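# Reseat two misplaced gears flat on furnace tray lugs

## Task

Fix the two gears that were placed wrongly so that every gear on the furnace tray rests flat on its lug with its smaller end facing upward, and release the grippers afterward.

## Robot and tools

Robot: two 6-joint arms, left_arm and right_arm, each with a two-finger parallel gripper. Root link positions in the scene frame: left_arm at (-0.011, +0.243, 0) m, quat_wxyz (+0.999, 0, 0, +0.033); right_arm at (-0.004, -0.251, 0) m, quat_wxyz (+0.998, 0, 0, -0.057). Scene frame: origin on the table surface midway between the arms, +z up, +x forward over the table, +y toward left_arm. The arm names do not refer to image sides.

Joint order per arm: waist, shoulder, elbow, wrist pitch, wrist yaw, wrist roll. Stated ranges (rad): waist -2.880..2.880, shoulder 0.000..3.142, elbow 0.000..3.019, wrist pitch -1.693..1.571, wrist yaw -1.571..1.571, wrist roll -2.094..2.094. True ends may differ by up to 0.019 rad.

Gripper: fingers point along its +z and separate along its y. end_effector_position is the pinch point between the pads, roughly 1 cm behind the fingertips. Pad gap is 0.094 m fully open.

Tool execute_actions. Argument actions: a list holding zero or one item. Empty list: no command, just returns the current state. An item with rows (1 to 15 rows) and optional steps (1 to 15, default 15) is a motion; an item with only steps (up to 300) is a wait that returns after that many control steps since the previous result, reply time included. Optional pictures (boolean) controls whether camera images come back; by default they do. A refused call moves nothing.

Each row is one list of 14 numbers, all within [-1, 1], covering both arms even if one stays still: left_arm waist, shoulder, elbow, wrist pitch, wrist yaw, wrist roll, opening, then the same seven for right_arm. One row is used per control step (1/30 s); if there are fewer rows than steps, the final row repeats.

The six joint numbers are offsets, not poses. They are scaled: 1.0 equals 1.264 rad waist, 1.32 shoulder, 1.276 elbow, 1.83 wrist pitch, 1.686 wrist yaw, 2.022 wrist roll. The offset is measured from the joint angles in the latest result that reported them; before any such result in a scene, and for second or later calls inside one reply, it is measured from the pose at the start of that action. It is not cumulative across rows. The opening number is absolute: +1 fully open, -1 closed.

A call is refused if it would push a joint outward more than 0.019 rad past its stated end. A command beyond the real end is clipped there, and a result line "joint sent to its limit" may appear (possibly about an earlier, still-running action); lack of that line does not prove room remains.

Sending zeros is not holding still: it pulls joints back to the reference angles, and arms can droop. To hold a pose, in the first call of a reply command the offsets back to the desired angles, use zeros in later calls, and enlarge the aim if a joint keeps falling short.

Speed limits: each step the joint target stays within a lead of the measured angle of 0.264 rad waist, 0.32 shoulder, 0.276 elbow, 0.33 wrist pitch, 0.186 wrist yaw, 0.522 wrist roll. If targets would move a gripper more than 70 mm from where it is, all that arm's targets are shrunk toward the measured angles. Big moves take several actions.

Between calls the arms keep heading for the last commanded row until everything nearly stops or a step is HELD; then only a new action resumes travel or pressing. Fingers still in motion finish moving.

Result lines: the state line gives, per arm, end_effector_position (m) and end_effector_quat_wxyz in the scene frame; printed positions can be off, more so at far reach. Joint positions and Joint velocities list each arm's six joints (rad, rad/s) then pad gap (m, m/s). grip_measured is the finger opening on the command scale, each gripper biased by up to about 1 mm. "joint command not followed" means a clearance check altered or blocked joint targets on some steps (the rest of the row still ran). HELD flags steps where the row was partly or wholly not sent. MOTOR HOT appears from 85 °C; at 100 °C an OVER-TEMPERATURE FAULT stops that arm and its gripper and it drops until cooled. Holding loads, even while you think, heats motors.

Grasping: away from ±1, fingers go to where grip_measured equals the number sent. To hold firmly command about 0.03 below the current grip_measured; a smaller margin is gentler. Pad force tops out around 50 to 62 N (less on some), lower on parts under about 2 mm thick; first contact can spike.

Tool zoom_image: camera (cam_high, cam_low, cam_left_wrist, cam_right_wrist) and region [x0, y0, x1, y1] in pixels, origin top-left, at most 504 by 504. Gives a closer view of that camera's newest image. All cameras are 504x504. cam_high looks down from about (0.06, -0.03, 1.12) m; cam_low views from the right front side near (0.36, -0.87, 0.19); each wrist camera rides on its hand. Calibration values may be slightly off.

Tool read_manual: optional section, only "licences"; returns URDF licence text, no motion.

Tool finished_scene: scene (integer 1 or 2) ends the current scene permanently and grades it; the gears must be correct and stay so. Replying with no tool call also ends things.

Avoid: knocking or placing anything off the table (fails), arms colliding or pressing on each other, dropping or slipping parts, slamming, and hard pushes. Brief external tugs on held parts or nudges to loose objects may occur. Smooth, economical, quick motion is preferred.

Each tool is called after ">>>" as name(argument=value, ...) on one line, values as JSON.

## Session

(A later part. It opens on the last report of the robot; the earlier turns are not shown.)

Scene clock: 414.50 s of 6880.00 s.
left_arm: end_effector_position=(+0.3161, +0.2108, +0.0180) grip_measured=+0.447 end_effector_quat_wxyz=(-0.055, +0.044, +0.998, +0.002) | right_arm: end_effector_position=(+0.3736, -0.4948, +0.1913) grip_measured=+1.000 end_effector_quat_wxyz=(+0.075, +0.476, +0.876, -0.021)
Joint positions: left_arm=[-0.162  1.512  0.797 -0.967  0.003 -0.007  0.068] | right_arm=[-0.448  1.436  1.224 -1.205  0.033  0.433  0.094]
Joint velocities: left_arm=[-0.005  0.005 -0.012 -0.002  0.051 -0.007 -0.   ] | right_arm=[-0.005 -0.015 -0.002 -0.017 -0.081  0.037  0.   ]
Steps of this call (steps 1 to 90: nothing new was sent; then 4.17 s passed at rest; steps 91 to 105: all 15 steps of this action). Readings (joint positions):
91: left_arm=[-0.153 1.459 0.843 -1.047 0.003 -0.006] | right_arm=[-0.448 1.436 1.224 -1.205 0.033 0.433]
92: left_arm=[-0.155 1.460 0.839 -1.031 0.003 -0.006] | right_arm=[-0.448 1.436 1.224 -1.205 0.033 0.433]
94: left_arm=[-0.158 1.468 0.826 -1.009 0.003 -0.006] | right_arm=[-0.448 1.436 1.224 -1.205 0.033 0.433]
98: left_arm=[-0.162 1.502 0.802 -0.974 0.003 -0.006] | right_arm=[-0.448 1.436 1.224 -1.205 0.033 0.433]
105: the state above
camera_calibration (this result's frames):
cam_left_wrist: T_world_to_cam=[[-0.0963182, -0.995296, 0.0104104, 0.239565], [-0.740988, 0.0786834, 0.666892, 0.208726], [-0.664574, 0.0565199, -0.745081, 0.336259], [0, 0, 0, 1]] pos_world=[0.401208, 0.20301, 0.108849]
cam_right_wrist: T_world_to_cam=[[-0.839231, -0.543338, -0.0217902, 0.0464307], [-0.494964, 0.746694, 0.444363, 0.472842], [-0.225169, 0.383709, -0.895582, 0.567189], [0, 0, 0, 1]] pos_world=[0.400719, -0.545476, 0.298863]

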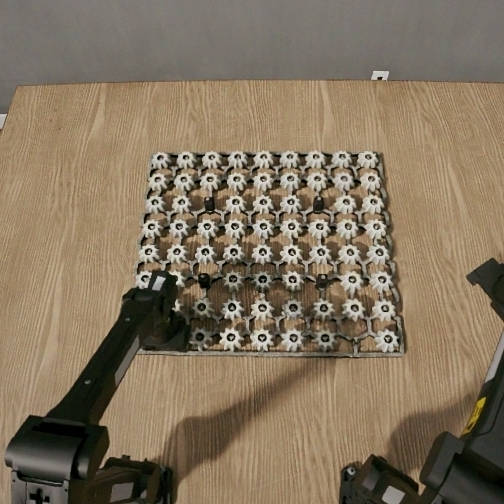

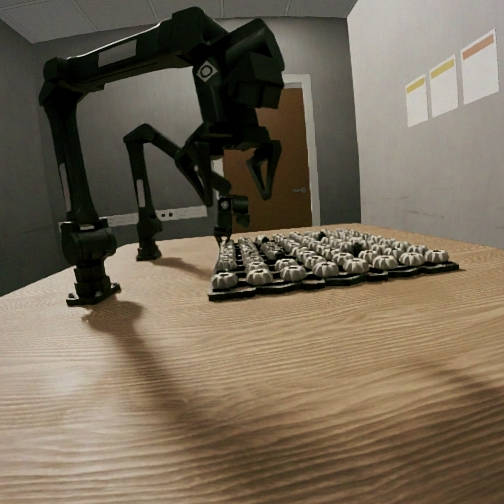

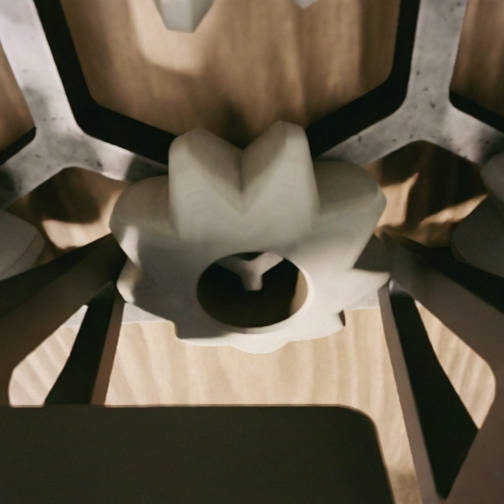

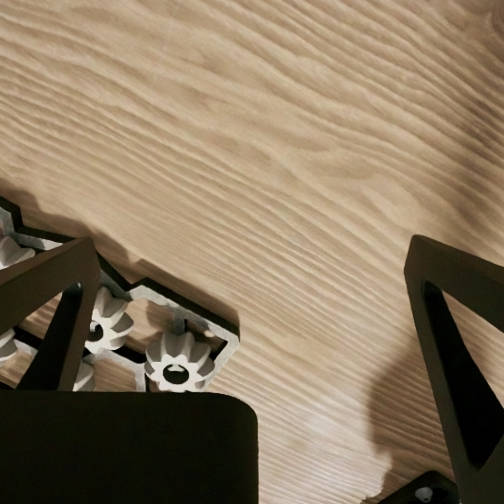

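>>> execute_actions(actions=[{"rows":[[0,0.006,0,0.018,0,0,0.45,0,0,0,0,0,0,1],[0,0.006,0,0.018,0,0,0.45,0,0,0,0,0,0,1],[0,0.006,0,0.018,0,0,0.45,0,0,0,0,0,0,1],[0,0.006,0,0.018,0,0,0.45,0,0,0,0,0,0,1],[0,0.006,0,0.018,0,0,0.45,0,0,0,0,0,0,1],[0,0.006,0,0.018,0,0,0.38,0,0,0,0,0,0,1],[0,0.006,0,0.018,0,0,0.32,0,0,0,0,0,0,1],[0,0.006,0,0.018,0,0,0.27,0,0,0,0,0,0,1],[0,0.006,0,0.018,0,0,0.22,0,0,0,0,0,0,1],[0,0.006,0,0.018,0,0,0.18,0,0,0,0,0,0,1],[0,0.006,0,0.018,0,0,0.14,0,0,0,0,0,0,1]]}], pictures=false)

>>> execute_actions(actions=[{"steps":25}])

Scene clock: 422.07 s of 6880.00 s.
left_arm: end_effector_position=(+0.3222, +0.2087, +0.0165) grip_measured=+0.151 end_effector_quat_wxyz=(-0.042, +0.044, +0.998, -0.003) | right_arm: end_effector_position=(+0.3736, -0.4948, +0.1913) grip_measured=+1.000 end_effector_quat_wxyz=(+0.075, +0.476, +0.876, -0.021)
Joint positions: left_arm=[-0.162  1.513  0.796 -0.938  0.01  -0.007  0.054] | right_arm=[-0.448  1.436  1.224 -1.205  0.033  0.433  0.094]
Joint velocities: left_arm=[ 0.005 -0.005 -0.037  0.012  0.007 -0.022 -0.001] | right_arm=[-0.015  0.015  0.007 -0.002 -0.037  0.007  0.   ]
Steps of this call (steps 1 to 15: the robot went on to your last target; steps 16 to 90: nothing new was sent; then 4.07 s passed at rest; steps 91 to 105: all 15 steps of this action). Readings (joint positions):
91: left_arm=[-0.162 1.512 0.797 -0.964 0.003 -0.007] | right_arm=[-0.448 1.436 1.224 -1.205 0.033 0.433]
92: left_arm=[-0.162 1.512 0.796 -0.957 0.003 -0.007] | right_arm=[-0.448 1.436 1.224 -1.205 0.033 0.433]
94: left_arm=[-0.162 1.512 0.796 -0.949 0.003 -0.007] | right_arm=[-0.448 1.436 1.224 -1.205 0.033 0.433]
98: left_arm=[-0.162 1.512 0.796 -0.945 0.003 -0.007] | right_arm=[-0.448 1.436 1.224 -1.205 0.033 0.433]
105: the state above

Scene clock: 422.90 s of 6880.00 s.
left_arm: end_effector_position=(+0.3222, +0.2087, +0.0165) grip_measured=+0.151 end_effector_quat_wxyz=(-0.042, +0.044, +0.998, -0.003) | right_arm: end_effector_position=(+0.3736, -0.4948, +0.1913) grip_measured=+1.000 end_effector_quat_wxyz=(+0.075, +0.476, +0.876, -0.021)
Joint positions: left_arm=[-0.162  1.513  0.796 -0.938  0.01  -0.007  0.054] | right_arm=[-0.448  1.436  1.224 -1.205  0.033  0.433  0.094]
Joint velocities: left_arm=[-0.005  0.005 -0.002 -0.022 -0.007 -0.037 -0.001] | right_arm=[ 0.005  0.015 -0.002  0.002 -0.051 -0.007  0.   ]
Steps of this call (steps 1 to 15: the robot went on to your last target; steps 16 to 25: nothing new was sent). Readings (joint positions):
1: left_arm=[-0.162 1.513 0.796 -0.938 0.010 -0.007] | right_arm=[-0.448 1.436 1.224 -1.205 0.033 0.433]
2: left_arm=[-0.162 1.513 0.796 -0.938 0.010 -0.007] | right_arm=[-0.448 1.436 1.224 -1.205 0.033 0.433]
4: left_arm=[-0.162 1.513 0.796 -0.938 0.010 -0.007] | right_arm=[-0.448 1.436 1.224 -1.205 0.033 0.433]
8: left_arm=[-0.162 1.513 0.796 -0.938 0.010 -0.007] | right_arm=[-0.448 1.436 1.224 -1.205 0.033 0.433]
25: the state above
All arms were judged still, so your last target was given up. Only a new action makes them travel on or press farther. Fingers that are still opening or closing keep moving.
camera_calibration (this result's frames):
cam_left_wrist: T_world_to_cam=[[-0.0967364, -0.995155, 0.0175847, 0.238076], [-0.757993, 0.0851097, 0.646686, 0.218879], [-0.645049, 0.0492289, -0.762554, 0.334882], [0, 0, 0, 1]] pos_world=[0.404955, 0.201808, 0.109633]
cam_right_wrist: T_world_to_cam=[[-0.839231, -0.543338, -0.0217902, 0.0464307], [-0.494964, 0.746694, 0.444363, 0.472842], [-0.225169, 0.383709, -0.895582, 0.567189], [0, 0, 0, 1]] pos_world=[0.400719, -0.545476, 0.298863]

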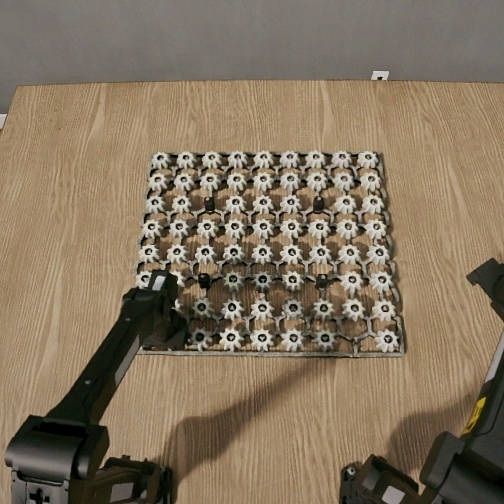

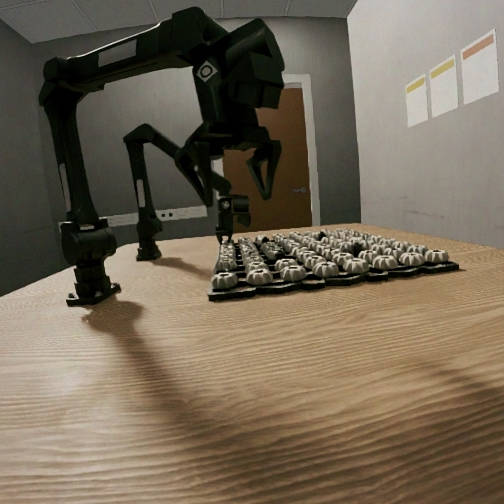

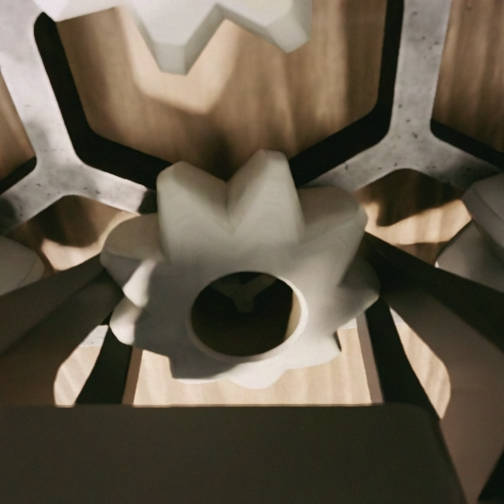

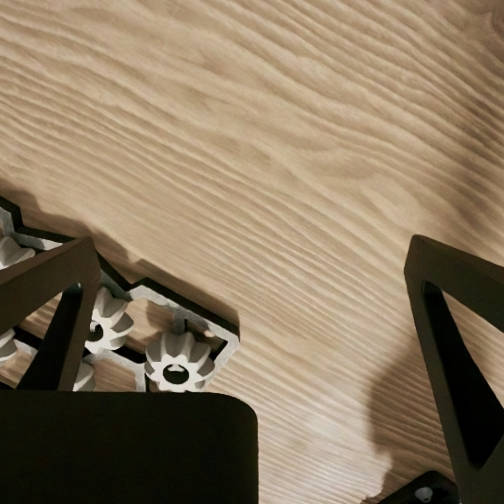

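>>> execute_actions(actions=[{"rows":[[0,0,0,0,0,0,0.11,0,0,0,0,0,0,1],[0,0,0,0,0,0,0.11,0,0,0,0,0,0,1],[0,0,0,0,0,0,0.11,0,0,0,0,0,0,1],[0,0,0,0,0,0,0.11,0,0,0,0,0,0,1],[0,-0.01,0.008,-0.01,0,0,0.11,0,0,0,0,0,0,1],[0,-0.02,0.016,-0.02,0,0,0.11,0,0,0,0,0,0,1],[0,-0.03,0.025,-0.03,0,0,0.11,0,0,0,0,0,0,1],[0,-0.04,0.034,-0.045,0,0,0.11,0,0,0,0,0,0,1],[0,-0.05,0.043,-0.06,0,0,0.11,0,0,0,0,0,0,1],[0,-0.06,0.052,-0.075,0,0,0.11,0,0,0,0,0,0,1],[0,-0.07,0.06,-0.09,0,0,0.11,0,0,0,0,0,0,1],[0,-0.08,0.07,-0.1,0,0,0.11,0,0,0,0,0,0,1],[0,-0.09,0.078,-0.112,0,0,0.11,0,0,0,0,0,0,1]]}])

Scene clock: 432.30 s of 6880.00 s.
left_arm: end_effector_position=(+0.3116, +0.2086, +0.0573) grip_measured=+0.121 end_effector_quat_wxyz=(-0.063, +0.044, +0.997, -0.003) | right_arm: end_effector_position=(+0.3736, -0.4948, +0.1913) grip_measured=+1.000 end_effector_quat_wxyz=(+0.075, +0.476, +0.876, -0.021)
Joint positions: left_arm=[-0.164  1.437  0.843 -1.103  0.013 -0.007  0.053] | right_arm=[-0.448  1.436  1.224 -1.205  0.033  0.433  0.094]
Joint velocities: left_arm=[-0.015 -0.503  0.002 -0.515 -0.037 -0.022  0.   ] | right_arm=[-0.005 -0.015 -0.007 -0.002  0.066  0.007  0.   ]
Steps of this call (steps 1 to 90: nothing new was sent; then 5.90 s passed at rest; steps 91 to 105: all 15 steps of this action). Readings (joint positions):
91: left_arm=[-0.162 1.513 0.796 -0.938 0.011 -0.007] | right_arm=[-0.448 1.436 1.224 -1.205 0.033 0.433]
92: left_arm=[-0.162 1.513 0.796 -0.936 0.012 -0.007] | right_arm=[-0.448 1.436 1.224 -1.205 0.033 0.433]
94: left_arm=[-0.162 1.512 0.796 -0.934 0.012 -0.007] | right_arm=[-0.448 1.436 1.224 -1.205 0.033 0.433]
98: left_arm=[-0.162 1.508 0.799 -0.943 0.014 -0.007] | right_arm=[-0.448 1.436 1.224 -1.205 0.033 0.433]
105: the state above
camera_calibration (this result's frames):
cam_left_wrist: T_world_to_cam=[[-0.0970827, -0.995054, 0.0210288, 0.23615], [-0.730006, 0.085553, 0.678065, 0.173875], [-0.67651, 0.0504771, -0.734701, 0.367084], [0, 0, 0, 1]] pos_world=[0.398192, 0.201578, 0.146832]
cam_right_wrist: T_world_to_cam=[[-0.839231, -0.543338, -0.0217902, 0.0464307], [-0.494964, 0.746694, 0.444363, 0.472842], [-0.225169, 0.383709, -0.895582, 0.567189], [0, 0, 0, 1]] pos_world=[0.400719, -0.545476, 0.298863]

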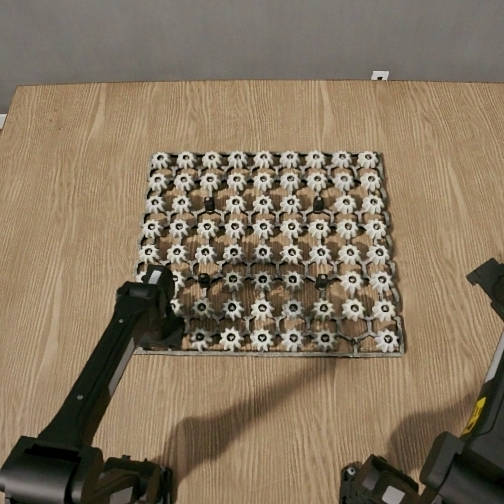

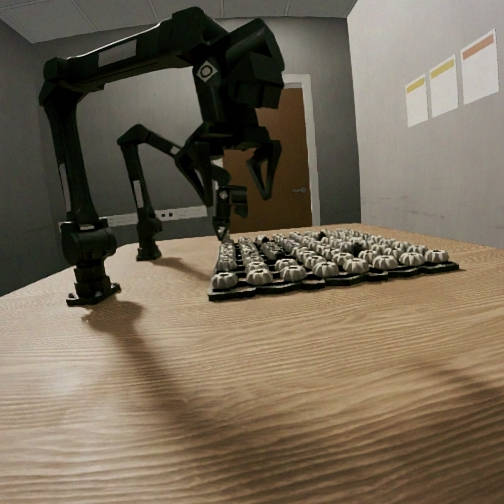

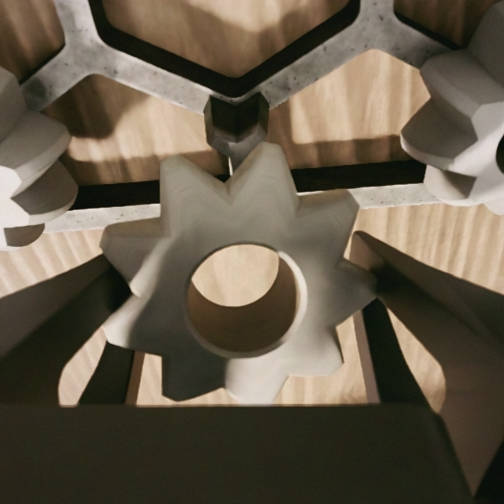

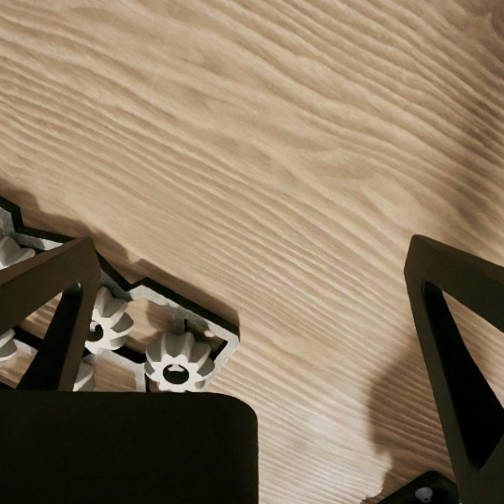

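>>> execute_actions(actions=[{"rows":[[0.03,-0.02,0.03,-0.03,0,0,0.11,0,0,0,0,0,0,1],[0.06,-0.03,0.05,-0.04,0,0,0.11,0,0,0,0,0,0,1],[0.09,-0.04,0.06,-0.05,0,0,0.11,0,0,0,0,0,0,1],[0.13,-0.04,0.06,-0.05,0,0,0.11,0,0,0,0,0,0,1],[0.17,-0.04,0.06,-0.05,0,0,0.11,0,0,0,0,0,0,1],[0.21,-0.04,0.06,-0.05,0,0,0.11,0,0,0,0,0,0,1],[0.25,-0.04,0.06,-0.05,0,0,0.11,0,0,0,0,0,0,1],[0.29,-0.04,0.06,-0.05,0,0,0.11,0,0,0,0,0,0,1],[0.33,-0.04,0.06,-0.05,0,0,0.11,0,0,0,0,0,0,1],[0.37,-0.04,0.06,-0.05,0,0,0.11,0,0,0,0,0,0,1],[0.41,-0.04,0.06,-0.05,0,0,0.11,0,0,0,0,0,0,1],[0.44,-0.04,0.06,-0.05,0,0,0.11,0,0,0,0,0,0,1],[0.45,-0.04,0.06,-0.05,0,0,0.11,0,0,0,0,0,0,1]]}], pictures=false)

Scene clock: 449.27 s of 6880.00 s.
left_arm: end_effector_position=(+0.2710, +0.3930, +0.0776) grip_measured=+0.121 end_effector_quat_wxyz=(-0.069, -0.248, +0.966, -0.020) | right_arm: end_effector_position=(+0.3736, -0.4948, +0.1913) grip_measured=+1.000 end_effector_quat_wxyz=(+0.075, +0.476, +0.876, -0.021)
Joint positions: left_arm=[ 0.427  1.403  0.87  -1.181  0.006 -0.007  0.053] | right_arm=[-0.448  1.436  1.224 -1.205  0.033  0.433  0.094]
Joint velocities: left_arm=[ 0.523 -0.005  0.012 -0.042 -0.051 -0.022  0.   ] | right_arm=[-0.005 -0.005 -0.007 -0.002  0.007  0.066  0.   ]
Steps of this call (steps 1 to 30: the robot went on to your last target; steps 31 to 90: nothing new was sent; then 13.47 s passed at rest; steps 91 to 105: all 15 steps of this action). Readings (joint positions):
91: left_arm=[-0.162 1.403 0.843 -1.135 0.014 -0.007] | right_arm=[-0.448 1.436 1.224 -1.205 0.033 0.433]
92: left_arm=[-0.154 1.403 0.844 -1.142 0.015 -0.007] | right_arm=[-0.448 1.436 1.224 -1.205 0.033 0.433]
94: left_arm=[-0.110 1.403 0.847 -1.166 0.018 -0.007] | right_arm=[-0.448 1.436 1.224 -1.205 0.033 0.433]
98: left_arm=[0.088 1.403 0.857 -1.179 0.018 -0.007] | right_arm=[-0.448 1.436 1.224 -1.205 0.033 0.433]
105: the state above

>>> execute_actions(actions=[{"rows":[[0.02,0,0,0.03,0,0,0.11,0,0,0,0,0,0,1],[0.02,0,0,0.07,0,0,0.11,0,0,0,0,0,0,1],[0.02,0,0,0.12,0,0,0.11,0,0,0,0,0,0,1],[0.02,0,0,0.17,0,0,0.11,0,0,0,0,0,0,1],[0.02,0.01,0,0.22,0,0,0.11,0,0,0,0,0,0,1],[0.02,0.02,-0.01,0.27,0,0,0.11,0,0,0,0,0,0,1],[0.02,0.03,-0.01,0.32,0,0,0.11,0,0,0,0,0,0,1],[0.02,0.04,-0.02,0.37,0,0,0.11,0,0,0,0,0,0,1],[0.02,0.05,-0.02,0.42,0,0,0.11,0,0,0,0,0,0,1],[0.02,0.06,-0.03,0.47,0,0,0.11,0,0,0,0,0,0,1],[0.02,0.07,-0.04,0.52,0,0,0.11,0,0,0,0,0,0,1],[0.02,0.08,-0.05,0.57,0,0,0.11,0,0,0,0,0,0,1],[0.02,0.08,-0.05,0.6,0,0,0.11,0,0,0,0,0,0,1]]}], pictures=false)

>>> execute_actions(actions=[{"steps":12}], pictures=false)

Scene clock: 460.63 s of 6880.00 s.
left_arm: end_effector_position=(+0.4387, +0.4980, +0.0734) grip_measured=+0.121 end_effector_quat_wxyz=(+0.333, -0.243, +0.907, +0.084) | right_arm: end_effector_position=(+0.3736, -0.4948, +0.1913) grip_measured=+1.000 end_effector_quat_wxyz=(+0.075, +0.476, +0.876, -0.021)
Joint positions: left_arm=[ 0.453  1.52   0.804 -0.154  0.008 -0.007  0.053] | right_arm=[-0.448  1.436  1.224 -1.205  0.033  0.433  0.094]
Joint velocities: left_arm=[-0.005  0.171 -0.115  0.789 -0.022  0.022  0.001] | right_arm=[ 0.005 -0.005 -0.007 -0.002 -0.037 -0.007  0.   ]
Steps of this call (steps 1 to 30: the robot went on to your last target; steps 31 to 90: nothing new was sent; then 7.87 s passed at rest; steps 91 to 105: all 15 steps of this action). Readings (joint positions):
91: left_arm=[0.409 1.403 0.868 -1.176 0.011 -0.007] | right_arm=[-0.448 1.436 1.224 -1.205 0.033 0.433]
92: left_arm=[0.416 1.403 0.863 -1.151 0.011 -0.007] | right_arm=[-0.448 1.436 1.224 -1.205 0.033 0.433]
94: left_arm=[0.435 1.404 0.850 -1.040 0.010 -0.007] | right_arm=[-0.448 1.436 1.224 -1.205 0.033 0.433]
98: left_arm=[0.453 1.430 0.837 -0.705 0.008 -0.007] | right_arm=[-0.448 1.436 1.224 -1.205 0.033 0.433]
105: the state above

Scene clock: 461.03 s of 6880.00 s.
left_arm: end_effector_position=(+0.4393, +0.4984, +0.0704) grip_measured=+0.121 end_effector_quat_wxyz=(+0.342, -0.242, +0.904, +0.086) | right_arm: end_effector_position=(+0.3736, -0.4948, +0.1913) grip_measured=+1.000 end_effector_quat_wxyz=(+0.075, +0.476, +0.876, -0.021)
Joint positions: left_arm=[ 0.453  1.526  0.789 -0.114  0.008 -0.007  0.053] | right_arm=[-0.448  1.436  1.224 -1.205  0.033  0.433  0.094]
Joint velocities: left_arm=[-0.005 -0.034  0.002  0.012  0.081 -0.066 -0.001] | right_arm=[-0.015  0.005 -0.007 -0.017 -0.007  0.022  0.   ]
Steps of this call (steps 1 to 12: the robot went on to your last target). Readings (joint positions):
1: left_arm=[0.453 1.524 0.800 -0.135 0.008 -0.007] | right_arm=[-0.448 1.436 1.224 -1.205 0.033 0.433]
2: left_arm=[0.453 1.526 0.797 -0.125 0.008 -0.007] | right_arm=[-0.448 1.436 1.224 -1.205 0.033 0.433]
4: left_arm=[0.453 1.526 0.792 -0.117 0.008 -0.007] | right_arm=[-0.448 1.436 1.224 -1.205 0.033 0.433]
8: left_arm=[0.453 1.526 0.789 -0.116 0.008 -0.007] | right_arm=[-0.448 1.436 1.224 -1.205 0.033 0.433]
12: the state above

Next: q2→1.75 (+.17), q3→.74 (−.04), q4→.95 (+.58); q4 leads.

>>> execute_actions(actions=[{"rows":[[0,0,0,0.03,0,0,0.11,0,0,0,0,0,0,1],[0,0,0,0.07,0,0,0.11,0,0,0,0,0,0,1],[0,0,0,0.12,0,0,0.11,0,0,0,0,0,0,1],[0,0.01,0,0.17,0,0,0.11,0,0,0,0,0,0,1],[0,0.03,0,0.22,0,0,0.11,0,0,0,0,0,0,1],[0,0.05,-0.01,0.27,0,0,0.11,0,0,0,0,0,0,1],[0,0.07,-0.01,0.32,0,0,0.11,0,0,0,0,0,0,1],[0,0.09,-0.02,0.37,0,0,0.11,0,0,0,0,0,0,1],[0,0.11,-0.02,0.42,0,0,0.11,0,0,0,0,0,0,1],[0,0.13,-0.03,0.47,0,0,0.11,0,0,0,0,0,0,1],[0,0.15,-0.03,0.52,0,0,0.11,0,0,0,0,0,0,1],[0,0.16,-0.04,0.56,0,0,0.11,0,0,0,0,0,0,1],[0,0.17,-0.04,0.58,0,0,0.11,0,0,0,0,0,0,1]]}], pictures=false)

>>> execute_actions(actions=[{"steps":15}])

Scene clock: 469.77 s of 6880.00 s.
left_arm: end_effector_position=(+0.5116, +0.5398, +0.1254) grip_measured=+0.121 end_effector_quat_wxyz=(+0.630, -0.195, +0.734, +0.162) | right_arm: end_effector_position=(+0.3736, -0.4948, +0.1913) grip_measured=+1.000 end_effector_quat_wxyz=(+0.075, +0.476, +0.876, -0.021)
Joint positions: left_arm=[ 0.453  1.759  0.735  0.87   0.008 -0.007  0.053] | right_arm=[-0.448  1.436  1.224 -1.205  0.033  0.433  0.094]
Joint velocities: left_arm=[ 0.005  0.327 -0.168  0.632 -0.007 -0.007  0.   ] | right_arm=[-0.005 -0.005  0.007  0.022 -0.139  0.037  0.   ]
Steps of this call (steps 1 to 30: the robot went on to your last target; steps 31 to 90: nothing new was sent; then 5.23 s passed at rest; steps 91 to 105: all 15 steps of this action). Readings (joint positions):
91: left_arm=[0.453 1.526 0.787 -0.109 0.008 -0.007] | right_arm=[-0.448 1.436 1.224 -1.205 0.033 0.433]
92: left_arm=[0.453 1.526 0.782 -0.089 0.008 -0.007] | right_arm=[-0.448 1.436 1.224 -1.205 0.033 0.433]
94: left_arm=[0.453 1.532 0.765 0.013 0.008 -0.007] | right_arm=[-0.448 1.436 1.224 -1.205 0.033 0.433]
98: left_arm=[0.453 1.595 0.756 0.348 0.008 -0.007] | right_arm=[-0.448 1.436 1.224 -1.205 0.033 0.433]
105: the state above

Scene clock: 470.27 s of 6880.00 s.
left_arm: end_effector_position=(+0.5066, +0.5369, +0.1170) grip_measured=+0.121 end_effector_quat_wxyz=(+0.631, -0.195, +0.733, +0.162) | right_arm: end_effector_position=(+0.3736, -0.4948, +0.1913) grip_measured=+1.000 end_effector_quat_wxyz=(+0.075, +0.476, +0.876, -0.021)
Joint positions: left_arm=[ 0.453  1.775  0.716  0.908  0.008 -0.007  0.053] | right_arm=[-0.448  1.436  1.224 -1.205  0.033  0.433  0.094]
Joint velocities: left_arm=[-0.015 -0.015 -0.012 -0.012  0.037  0.007  0.   ] | right_arm=[-0.005  0.005  0.002 -0.007 -0.051  0.007  0.   ]
Steps of this call (steps 1 to 15: the robot went on to your last target). Readings (joint positions):
1: left_arm=[0.453 1.768 0.729 0.885 0.008 -0.007] | right_arm=[-0.448 1.436 1.224 -1.205 0.033 0.433]
2: left_arm=[0.453 1.773 0.724 0.892 0.008 -0.007] | right_arm=[-0.448 1.436 1.224 -1.205 0.033 0.433]
4: left_arm=[0.453 1.775 0.716 0.897 0.008 -0.007] | right_arm=[-0.448 1.436 1.224 -1.205 0.033 0.433]
8: left_arm=[0.453 1.775 0.716 0.907 0.008 -0.007] | right_arm=[-0.448 1.436 1.224 -1.205 0.033 0.433]
15: the state above
camera_calibration (this result's frames):
cam_left_wrist: T_world_to_cam=[[0.483231, -0.875493, -0.000452989, 0.224807], [-0.61011, -0.336381, -0.717366, 0.576699], [0.627897, 0.34693, -0.696696, -0.298165], [0, 0, 0, 1]] pos_world=[0.430433, 0.49425, 0.206075]
cam_right_wrist: T_world_to_cam=[[-0.839231, -0.543338, -0.0217902, 0.0464307], [-0.494964, 0.746694, 0.444363, 0.472842], [-0.225169, 0.383709, -0.895582, 0.567189], [0, 0, 0, 1]] pos_world=[0.400719, -0.545476, 0.298863]

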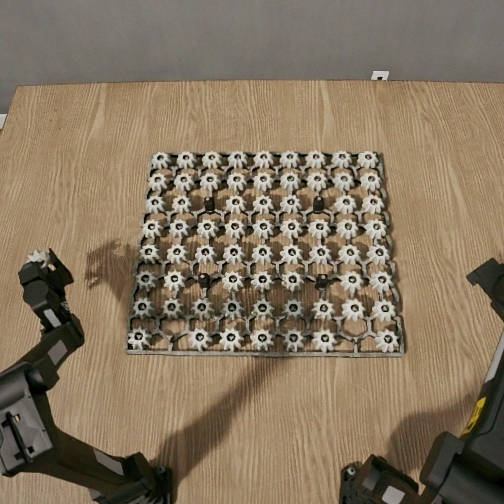

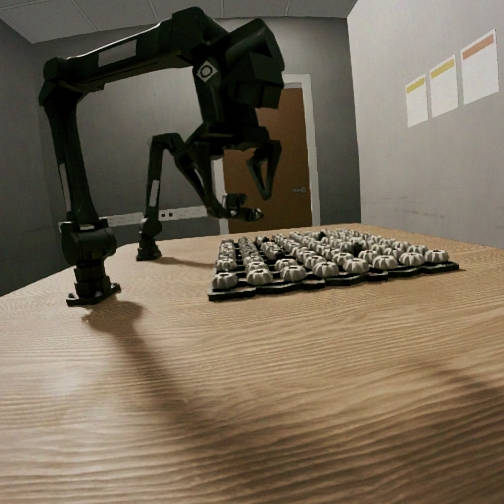

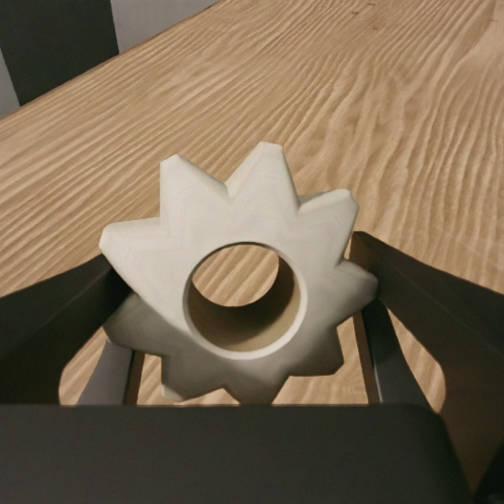

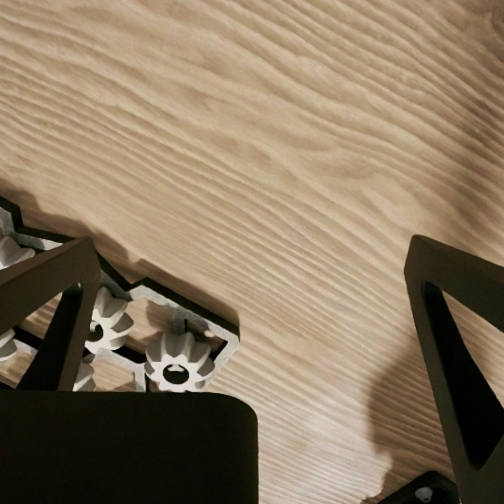

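>>> execute_actions(actions=[{"rows":[[0,0.01,0,0.02,0,0,0.11,0,0,0,0,0,0,1],[0,0.03,0,0.04,0,0,0.11,0,0,0,0,0,0,1],[0,0.05,0,0.06,0,0,0.11,0,0,0,0,0,0,1],[0,0.07,0,0.08,0,0,0.11,0,0,0,0,0,0,1],[0,0.09,0,0.1,0,0,0.11,0,0,0,0,0,0,1],[0,0.11,0,0.12,0,0,0.11,0,0,0,0,0,0,1],[0,0.13,0,0.14,0,0,0.11,0,0,0,0,0,0,1],[0,0.15,0,0.16,0,0,0.11,0,0,0,0,0,0,1],[0,0.165,0,0.18,0,0,0.11,0,0,0,0,0,0,1],[0,0.175,0,0.19,0,0,0.11,0,0,0,0,0,0,1],[0,0.18,0,0.19,0,0,0.11,0,0,0,0,0,0,1]]}], pictures=false)

>>> execute_actions(actions=[{"steps":15}])

Scene clock: 477.17 s of 6880.00 s.
left_arm: end_effector_position=(+0.4966, +0.5311, +0.0268) grip_measured=+0.121 end_effector_quat_wxyz=(+0.634, -0.193, +0.731, +0.165) | right_arm: end_effector_position=(+0.3736, -0.4948, +0.1913) grip_measured=+1.000 end_effector_quat_wxyz=(+0.075, +0.476, +0.876, -0.021)
Joint positions: left_arm=[ 0.453  2.051  0.7    1.208  0.008 -0.003  0.053] | right_arm=[-0.448  1.436  1.224 -1.205  0.033  0.433  0.094]
Joint velocities: left_arm=[-0.015 -0.005  0.002  0.12   0.051 -0.081 -0.001] | right_arm=[ 0.005 -0.015  0.017 -0.002 -0.007  0.051  0.   ]
Steps of this call (steps 1 to 15: the robot went on to your last target; steps 16 to 90: nothing new was sent; then 3.40 s passed at rest; steps 91 to 105: all 15 steps of this action). Readings (joint positions):
91: left_arm=[0.453 1.777 0.715 0.909 0.008 -0.007] | right_arm=[-0.448 1.436 1.224 -1.205 0.033 0.433]
92: left_arm=[0.453 1.781 0.713 0.916 0.008 -0.007] | right_arm=[-0.448 1.436 1.224 -1.205 0.033 0.433]
94: left_arm=[0.453 1.808 0.711 0.964 0.008 -0.007] | right_arm=[-0.448 1.436 1.224 -1.205 0.033 0.433]
98: left_arm=[0.453 1.917 0.711 1.098 0.008 -0.007] | right_arm=[-0.448 1.436 1.224 -1.205 0.033 0.433]
105: the state above

Scene clock: 477.67 s of 6880.00 s.
left_arm: end_effector_position=(+0.4969, +0.5312, +0.0292) grip_measured=+0.121 end_effector_quat_wxyz=(+0.637, -0.192, +0.728, +0.165) | right_arm: end_effector_position=(+0.3736, -0.4948, +0.1913) grip_measured=+1.000 end_effector_quat_wxyz=(+0.075, +0.476, +0.876, -0.021)
Joint positions: left_arm=[ 0.453  2.051  0.7    1.217  0.008 -0.003  0.053] | right_arm=[-0.448  1.436  1.224 -1.205  0.033  0.433  0.094]
Joint velocities: left_arm=[-0.005 -0.024 -0.002 -0.017 -0.022  0.037 -0.001] | right_arm=[ 0.005 -0.005 -0.007 -0.002 -0.007 -0.007  0.   ]
Steps of this call (steps 1 to 15: the robot went on to your last target). Readings (joint positions):
1: left_arm=[0.453 2.051 0.700 1.212 0.008 -0.003] | right_arm=[-0.448 1.436 1.224 -1.205 0.033 0.433]
2: left_arm=[0.453 2.051 0.700 1.216 0.008 -0.003] | right_arm=[-0.448 1.436 1.224 -1.205 0.033 0.433]
4: left_arm=[0.453 2.051 0.700 1.217 0.008 -0.003] | right_arm=[-0.448 1.436 1.224 -1.205 0.033 0.433]
8: left_arm=[0.453 2.051 0.700 1.217 0.008 -0.003] | right_arm=[-0.448 1.436 1.224 -1.205 0.033 0.433]
15: the state above
All arms were judged still, so your last target was given up. Only a new action makes them travel on or press farther. Fingers that are still opening or closing keep moving.
camera_calibration (this result's frames):
cam_left_wrist: T_world_to_cam=[[0.482368, -0.875953, -0.00521419, 0.225341], [-0.600777, -0.326491, -0.729706, 0.496337], [0.637486, 0.355119, -0.683742, -0.360689], [0, 0, 0, 1]] pos_world=[0.419425, 0.487525, 0.116737]
cam_right_wrist: T_world_to_cam=[[-0.839231, -0.543338, -0.0217902, 0.0464307], [-0.494964, 0.746694, 0.444363, 0.472842], [-0.225169, 0.383709, -0.895582, 0.567189], [0, 0, 0, 1]] pos_world=[0.400719, -0.545476, 0.298863]

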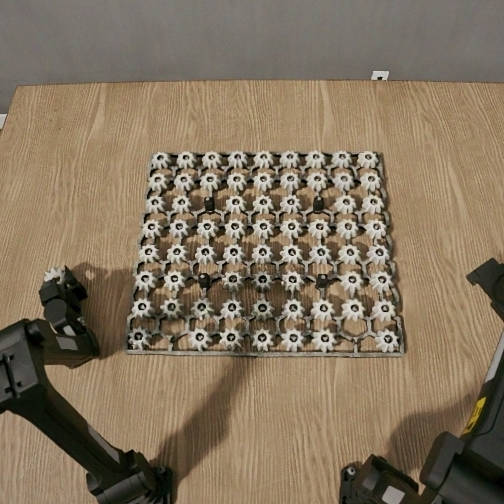

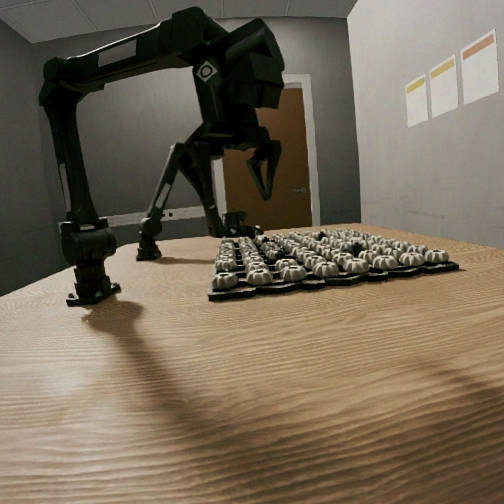

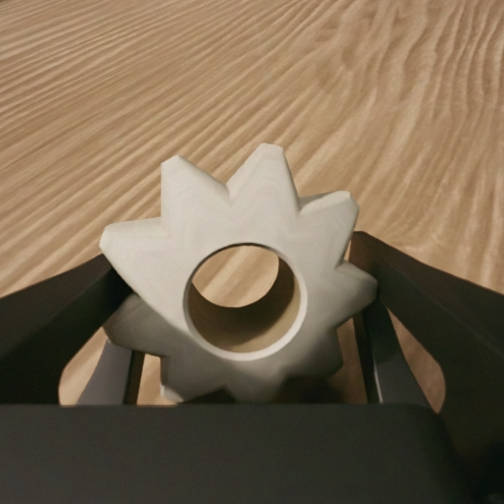

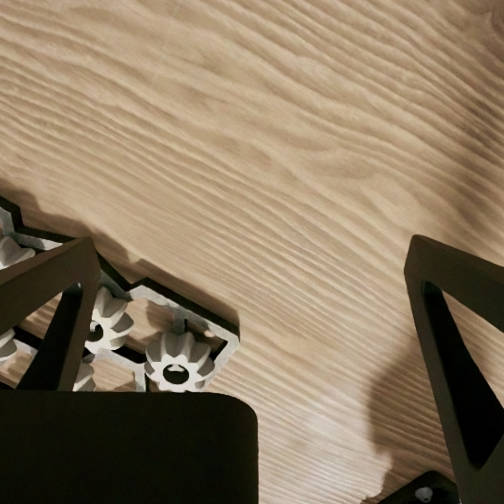

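>>> execute_actions(actions=[{"rows":[[0,0,0,0,0,0,0.125,0,0,0,0,0,0,1],[0,0,0,0,0,0,0.135,0,0,0,0,0,0,1],[0,0,0,0,0,0,0.14,0,0,0,0,0,0,1],[0,-0.004,-0.01,0.003,0,0,0.14,0,0,0,0,0,0,1],[0,-0.008,-0.02,0.006,0,0,0.14,0,0,0,0,0,0,1],[0,-0.012,-0.03,0.009,0,0,0.14,0,0,0,0,0,0,1],[0,-0.016,-0.04,0.012,0,0,0.14,0,0,0,0,0,0,1],[0,-0.02,-0.05,0.015,0,0,0.14,0,0,0,0,0,0,1],[0,-0.024,-0.06,0.018,0,0,0.14,0,0,0,0,0,0,1],[0,-0.028,-0.07,0.02,0,0,0.14,0,0,0,0,0,0,1],[0,-0.032,-0.08,0.022,0,0,0.14,0,0,0,0,0,0,1]]}])

Scene clock: 485.20 s of 6880.00 s.
left_arm: end_effector_position=(+0.4652, +0.5133, +0.0225) grip_measured=+0.138 end_effector_quat_wxyz=(+0.623, -0.194, +0.740, +0.163) | right_arm: end_effector_position=(+0.3736, -0.4948, +0.1913) grip_measured=+1.000 end_effector_quat_wxyz=(+0.075, +0.476, +0.876, -0.021)
Joint positions: left_arm=[0.453 2.019 0.601 1.246 0.007 0.    0.053] | right_arm=[-0.448  1.436  1.224 -1.205  0.033  0.433  0.094]
Joint velocities: left_arm=[-0.005 -0.024 -0.061 -0.012 -0.125  0.022  0.   ] | right_arm=[-0.005  0.005 -0.002 -0.012 -0.051  0.022  0.   ]
Steps of this call (steps 1 to 90: nothing new was sent; then 4.03 s passed at rest; steps 91 to 105: all 15 steps of this action). Readings (joint positions):
91: left_arm=[0.453 2.051 0.699 1.216 0.008 -0.003] | right_arm=[-0.448 1.436 1.224 -1.205 0.033 0.433]
92: left_arm=[0.453 2.052 0.699 1.215 0.008 -0.003] | right_arm=[-0.448 1.436 1.224 -1.205 0.033 0.433]
94: left_arm=[0.453 2.053 0.694 1.212 0.008 -0.002] | right_arm=[-0.448 1.436 1.224 -1.205 0.033 0.433]
98: left_arm=[0.453 2.048 0.672 1.224 0.009 0.000] | right_arm=[-0.448 1.436 1.224 -1.205 0.033 0.433]
105: the state above
camera_calibration (this result's frames):
cam_left_wrist: T_world_to_cam=[[0.482397, -0.875919, -0.00772408, 0.224867], [-0.625504, -0.338286, -0.70307, 0.483513], [0.613219, 0.34399, -0.711079, -0.321111], [0, 0, 0, 1]] pos_world=[0.390876, 0.47099, 0.113345]
cam_right_wrist: T_world_to_cam=[[-0.839231, -0.543338, -0.0217902, 0.0464307], [-0.494964, 0.746694, 0.444363, 0.472842], [-0.225169, 0.383709, -0.895582, 0.567189], [0, 0, 0, 1]] pos_world=[0.400719, -0.545476, 0.298863]

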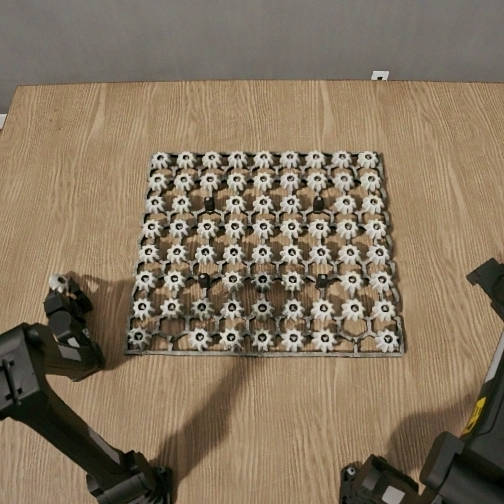

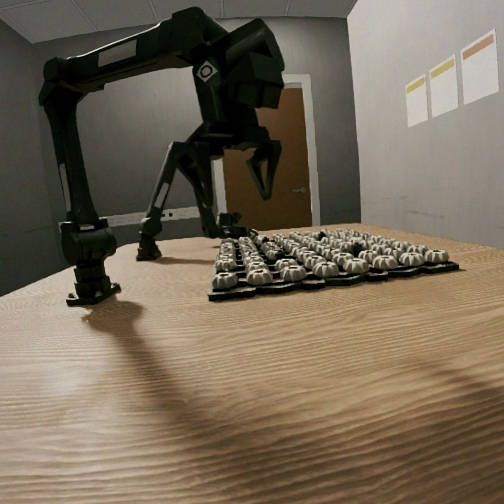

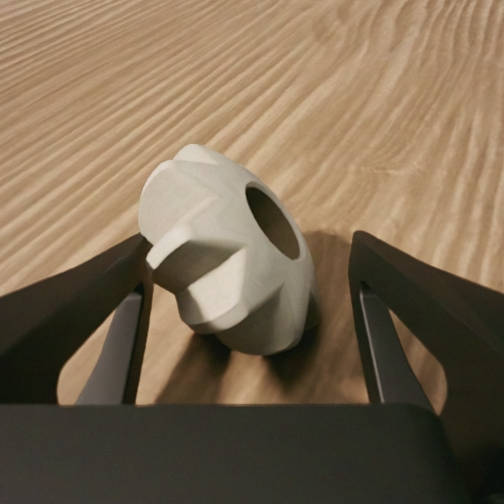

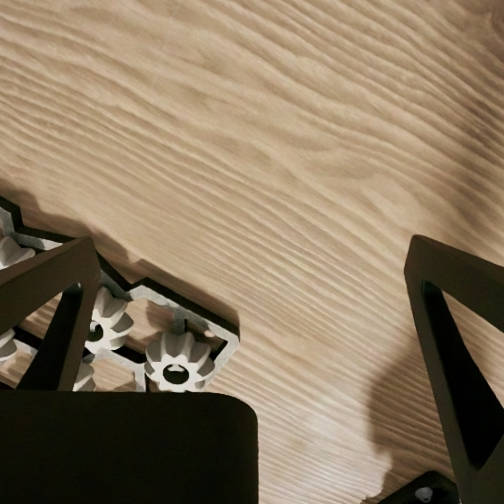

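>>> execute_actions(actions=[])

Scene clock: 487.10 s of 6880.00 s.
left_arm: end_effector_position=(+0.4652, +0.5133, +0.0225) grip_measured=+0.138 end_effector_quat_wxyz=(+0.623, -0.194, +0.740, +0.163) | right_arm: end_effector_position=(+0.3736, -0.4948, +0.1913) grip_measured=+1.000 end_effector_quat_wxyz=(+0.075, +0.476, +0.876, -0.021)
Joint positions: left_arm=[0.453 2.019 0.601 1.246 0.007 0.    0.053] | right_arm=[-0.448  1.436  1.224 -1.205  0.033  0.433  0.094]
Joint velocities: left_arm=[-0.005 -0.005  0.007 -0.002 -0.051 -0.022 -0.   ] | right_arm=[-0.015  0.015 -0.012 -0.002 -0.095  0.066  0.   ]
Steps of this call (steps 1 to 15: the robot went on to your last target; steps 16 to 57: nothing new was sent). Readings (joint positions):
1: left_arm=[0.453 2.019 0.601 1.246 0.007 0.000] | right_arm=[-0.448 1.436 1.224 -1.205 0.033 0.433]
2: left_arm=[0.453 2.019 0.601 1.246 0.007 0.000] | right_arm=[-0.448 1.436 1.224 -1.205 0.033 0.433]
4: left_arm=[0.453 2.019 0.601 1.246 0.007 0.000] | right_arm=[-0.448 1.436 1.224 -1.205 0.033 0.433]
8: left_arm=[0.453 2.019 0.601 1.246 0.007 0.000] | right_arm=[-0.448 1.436 1.224 -1.205 0.033 0.433]
57: the state above
All arms were judged still, so your last target was given up. Only a new action makes them travel on or press farther. Fingers that are still opening or closing keep moving.
camera_calibration (this result's frames):
cam_left_wrist: T_world_to_cam=[[0.482726, -0.875737, -0.00778935, 0.224688], [-0.6254, -0.338481, -0.703069, 0.483564], [0.613066, 0.344261, -0.711079, -0.321179], [0, 0, 0, 1]] pos_world=[0.390862, 0.471014, 0.113345]
cam_right_wrist: T_world_to_cam=[[-0.839231, -0.543338, -0.0217902, 0.0464307], [-0.494964, 0.746694, 0.444363, 0.472842], [-0.225169, 0.383709, -0.895582, 0.567189], [0, 0, 0, 1]] pos_world=[0.400719, -0.545476, 0.298863]

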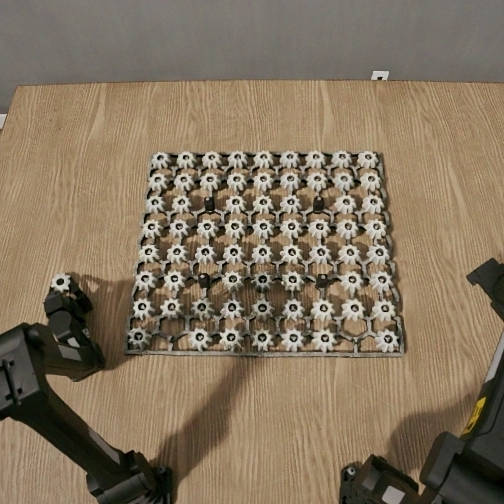

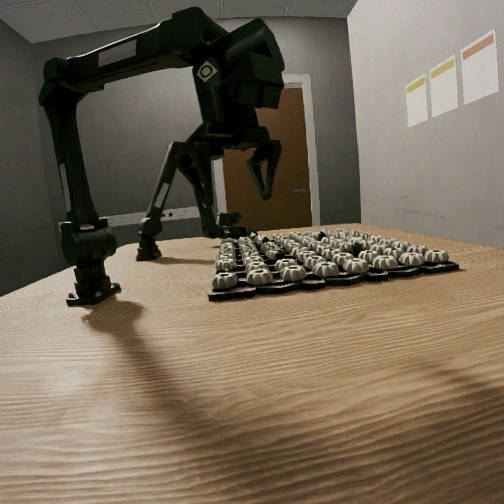

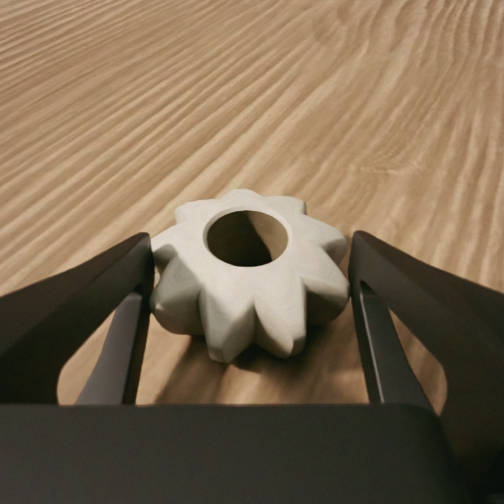

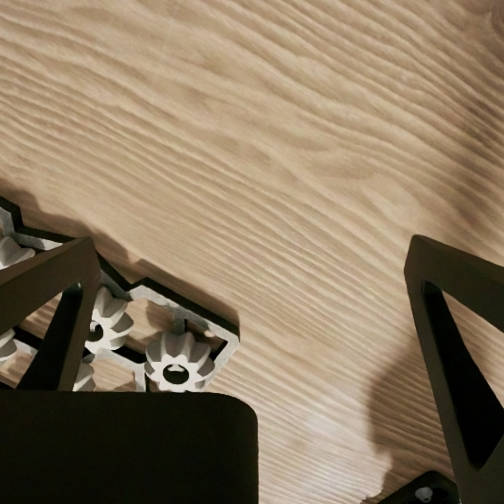

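>>> execute_actions(actions=[{"rows":[[0,0,0,0,0,0,0.6,0,0,0,0,0,0,1],[0,0,0,0,0,0,1,0,0,0,0,0,0,1],[0,0,0,0,0,0,1,0,0,0,0,0,0,1],[0,0,0,0,0,0,1,0,0,0,0,0,0,1],[0,-0.05,0.1,-0.1,0,0,1,0,0,0,0,0,0,1],[0,-0.09,0.3,-0.3,0,0,1,0,0,0,0,0,0,1],[0,-0.09,0.7,-0.9,0,0,1,0,0,0,0,0,0,1]]}], pictures=false)

>>> execute_actions(actions=[{"steps":40}], pictures=false)

Scene clock: 495.33 s of 6880.00 s.
left_arm: end_effector_position=(+0.5782, +0.5779, +0.0577) grip_measured=+1.000 end_effector_quat_wxyz=(+0.555, -0.205, +0.793, +0.147) | right_arm: end_effector_position=(+0.3736, -0.4948, +0.1913) grip_measured=+1.000 end_effector_quat_wxyz=(+0.075, +0.476, +0.876, -0.021)
Joint positions: left_arm=[0.453 1.96  0.997 0.616 0.008 0.009 0.094] | right_arm=[-0.448  1.436  1.224 -1.205  0.033  0.433  0.094]
Joint velocities: left_arm=[-0.005 -0.034  1.223 -1.81  -0.081  0.037  0.   ] | right_arm=[-0.005 -0.005  0.007  0.007  0.066  0.037  0.   ]
Steps of this call (steps 1 to 90: nothing new was sent; then 4.73 s passed at rest; steps 91 to 105: all 15 steps of this action). Readings (joint positions):
91: left_arm=[0.453 2.019 0.601 1.246 0.007 0.000] | right_arm=[-0.448 1.436 1.224 -1.205 0.033 0.433]
92: left_arm=[0.453 2.019 0.601 1.246 0.007 0.000] | right_arm=[-0.448 1.436 1.224 -1.205 0.033 0.433]
94: left_arm=[0.453 2.019 0.601 1.246 0.007 0.001] | right_arm=[-0.448 1.436 1.224 -1.205 0.033 0.433]
98: left_arm=[0.453 1.983 0.699 1.044 0.006 0.009] | right_arm=[-0.448 1.436 1.224 -1.205 0.033 0.433]
105: the state above

Scene clock: 496.67 s of 6880.00 s.
left_arm: end_effector_position=(+0.6123, +0.5974, +0.1147) grip_measured=+1.000 end_effector_quat_wxyz=(+0.343, -0.235, +0.905, +0.089) | right_arm: end_effector_position=(+0.3736, -0.4948, +0.1913) grip_measured=+1.000 end_effector_quat_wxyz=(+0.075, +0.476, +0.876, -0.021)
Joint positions: left_arm=[ 0.453  1.906  1.454 -0.394  0.008  0.009  0.094] | right_arm=[-0.448  1.436  1.224 -1.205  0.033  0.433  0.094]
Joint velocities: left_arm=[-0.005  0.005 -0.032  0.007 -0.007 -0.081  0.   ] | right_arm=[-0.005 -0.005 -0.007 -0.017 -0.022  0.066  0.   ]
Steps of this call (steps 1 to 40: the robot went on to your last target). Readings (joint positions):
1: left_arm=[0.453 1.960 1.040 0.556 0.008 0.009] | right_arm=[-0.448 1.436 1.224 -1.205 0.033 0.433]
2: left_arm=[0.453 1.960 1.081 0.496 0.008 0.009] | right_arm=[-0.448 1.436 1.224 -1.205 0.033 0.433]
4: left_arm=[0.453 1.960 1.162 0.377 0.008 0.009] | right_arm=[-0.448 1.436 1.224 -1.205 0.033 0.433]
8: left_arm=[0.453 1.959 1.313 0.131 0.008 0.009] | right_arm=[-0.448 1.436 1.224 -1.205 0.033 0.433]
40: the state above

>>> execute_actions(actions=[{"rows":[[0,-0.02,0.05,-0.435,0,0,1,0,0,0,0,0,0,1]]}], pictures=false)

>>> execute_actions(actions=[{"steps":25}])

Scene clock: 501.37 s of 6880.00 s.
left_arm: end_effector_position=(+0.4675, +0.5145, +0.0669) grip_measured=+1.000 end_effector_quat_wxyz=(-0.012, -0.253, +0.967, -0.007) | right_arm: end_effector_position=(+0.3736, -0.4948, +0.1913) grip_measured=+1.000 end_effector_quat_wxyz=(+0.075, +0.476, +0.876, -0.021)
Joint positions: left_arm=[ 0.453  1.897  1.481 -1.181  0.008  0.009  0.094] | right_arm=[-0.448  1.436  1.224 -1.205  0.033  0.433  0.094]
Joint velocities: left_arm=[ 0.005 -0.015  0.012  0.017 -0.051 -0.037  0.   ] | right_arm=[-0.015 -0.015  0.002  0.002 -0.022  0.051  0.   ]
Steps of this call (steps 1 to 15: the robot went on to your last target; steps 16 to 90: nothing new was sent; then 1.20 s passed at rest; steps 91 to 105: all 15 steps of this action). Readings (joint positions):
91: left_arm=[0.453 1.906 1.462 -0.450 0.008 0.009] | right_arm=[-0.448 1.436 1.224 -1.205 0.033 0.433]
92: left_arm=[0.453 1.905 1.475 -0.559 0.008 0.009] | right_arm=[-0.448 1.436 1.224 -1.205 0.033 0.433]
94: left_arm=[0.453 1.899 1.481 -0.767 0.008 0.009] | right_arm=[-0.448 1.436 1.224 -1.205 0.033 0.433]
98: left_arm=[0.453 1.898 1.481 -1.121 0.008 0.009] | right_arm=[-0.448 1.436 1.224 -1.205 0.033 0.433]
105: the state above

Scene clock: 502.20 s of 6880.00 s.
left_arm: end_effector_position=(+0.4675, +0.5145, +0.0669) grip_measured=+1.000 end_effector_quat_wxyz=(-0.012, -0.253, +0.967, -0.007) | right_arm: end_effector_position=(+0.3736, -0.4948, +0.1913) grip_measured=+1.000 end_effector_quat_wxyz=(+0.075, +0.476, +0.876, -0.021)
Joint positions: left_arm=[ 0.453  1.897  1.481 -1.181  0.008  0.009  0.094] | right_arm=[-0.448  1.436  1.224 -1.205  0.033  0.433  0.094]
Joint velocities: left_arm=[-0.015 -0.015  0.007 -0.012  0.051 -0.022  0.   ] | right_arm=[-0.005  0.005 -0.002 -0.017  0.007 -0.066  0.   ]
Steps of this call (steps 1 to 15: the robot went on to your last target; steps 16 to 25: nothing new was sent). Readings (joint positions):
1: left_arm=[0.453 1.897 1.481 -1.181 0.008 0.009] | right_arm=[-0.448 1.436 1.224 -1.205 0.033 0.433]
2: left_arm=[0.453 1.897 1.481 -1.181 0.008 0.009] | right_arm=[-0.448 1.436 1.224 -1.205 0.033 0.433]
4: left_arm=[0.453 1.897 1.481 -1.181 0.008 0.009] | right_arm=[-0.448 1.436 1.224 -1.205 0.033 0.433]
8: left_arm=[0.453 1.897 1.481 -1.181 0.008 0.009] | right_arm=[-0.448 1.436 1.224 -1.205 0.033 0.433]
25: the state above
All arms were judged still, so your last target was given up. Only a new action makes them travel on or press farther. Fingers that are still opening or closing keep moving.
camera_calibration (this result's frames):
cam_left_wrist: T_world_to_cam=[[0.480537, -0.876835, 0.0156274, 0.224966], [-0.704751, -0.375501, 0.601934, 0.485476], [-0.521929, -0.300265, -0.798393, 0.576657], [0, 0, 0, 1]] pos_world=[0.535009, 0.552705, 0.164658]
cam_right_wrist: T_world_to_cam=[[-0.839231, -0.543338, -0.0217902, 0.0464307], [-0.494964, 0.746694, 0.444363, 0.472842], [-0.225169, 0.383709, -0.895582, 0.567189], [0, 0, 0, 1]] pos_world=[0.400719, -0.545476, 0.298863]

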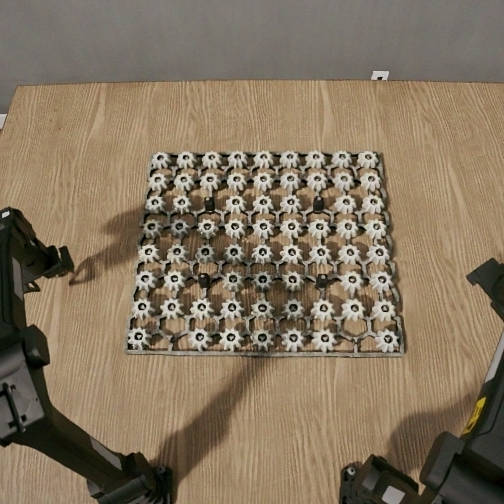

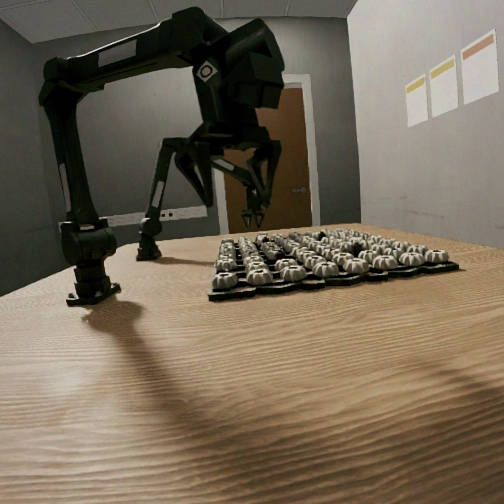

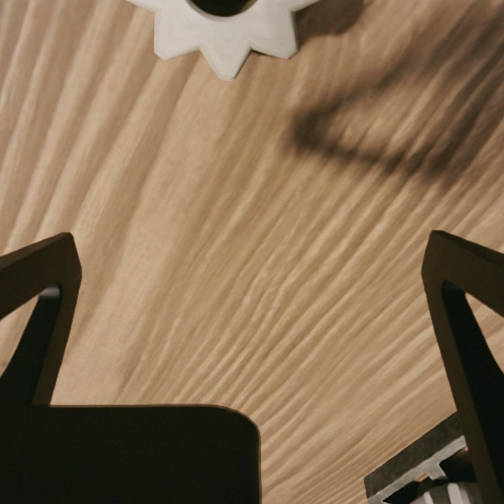

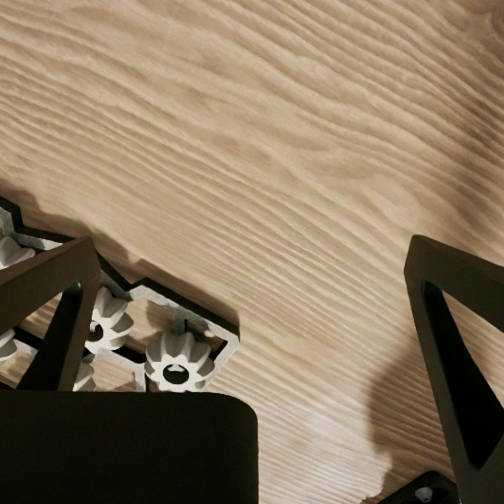

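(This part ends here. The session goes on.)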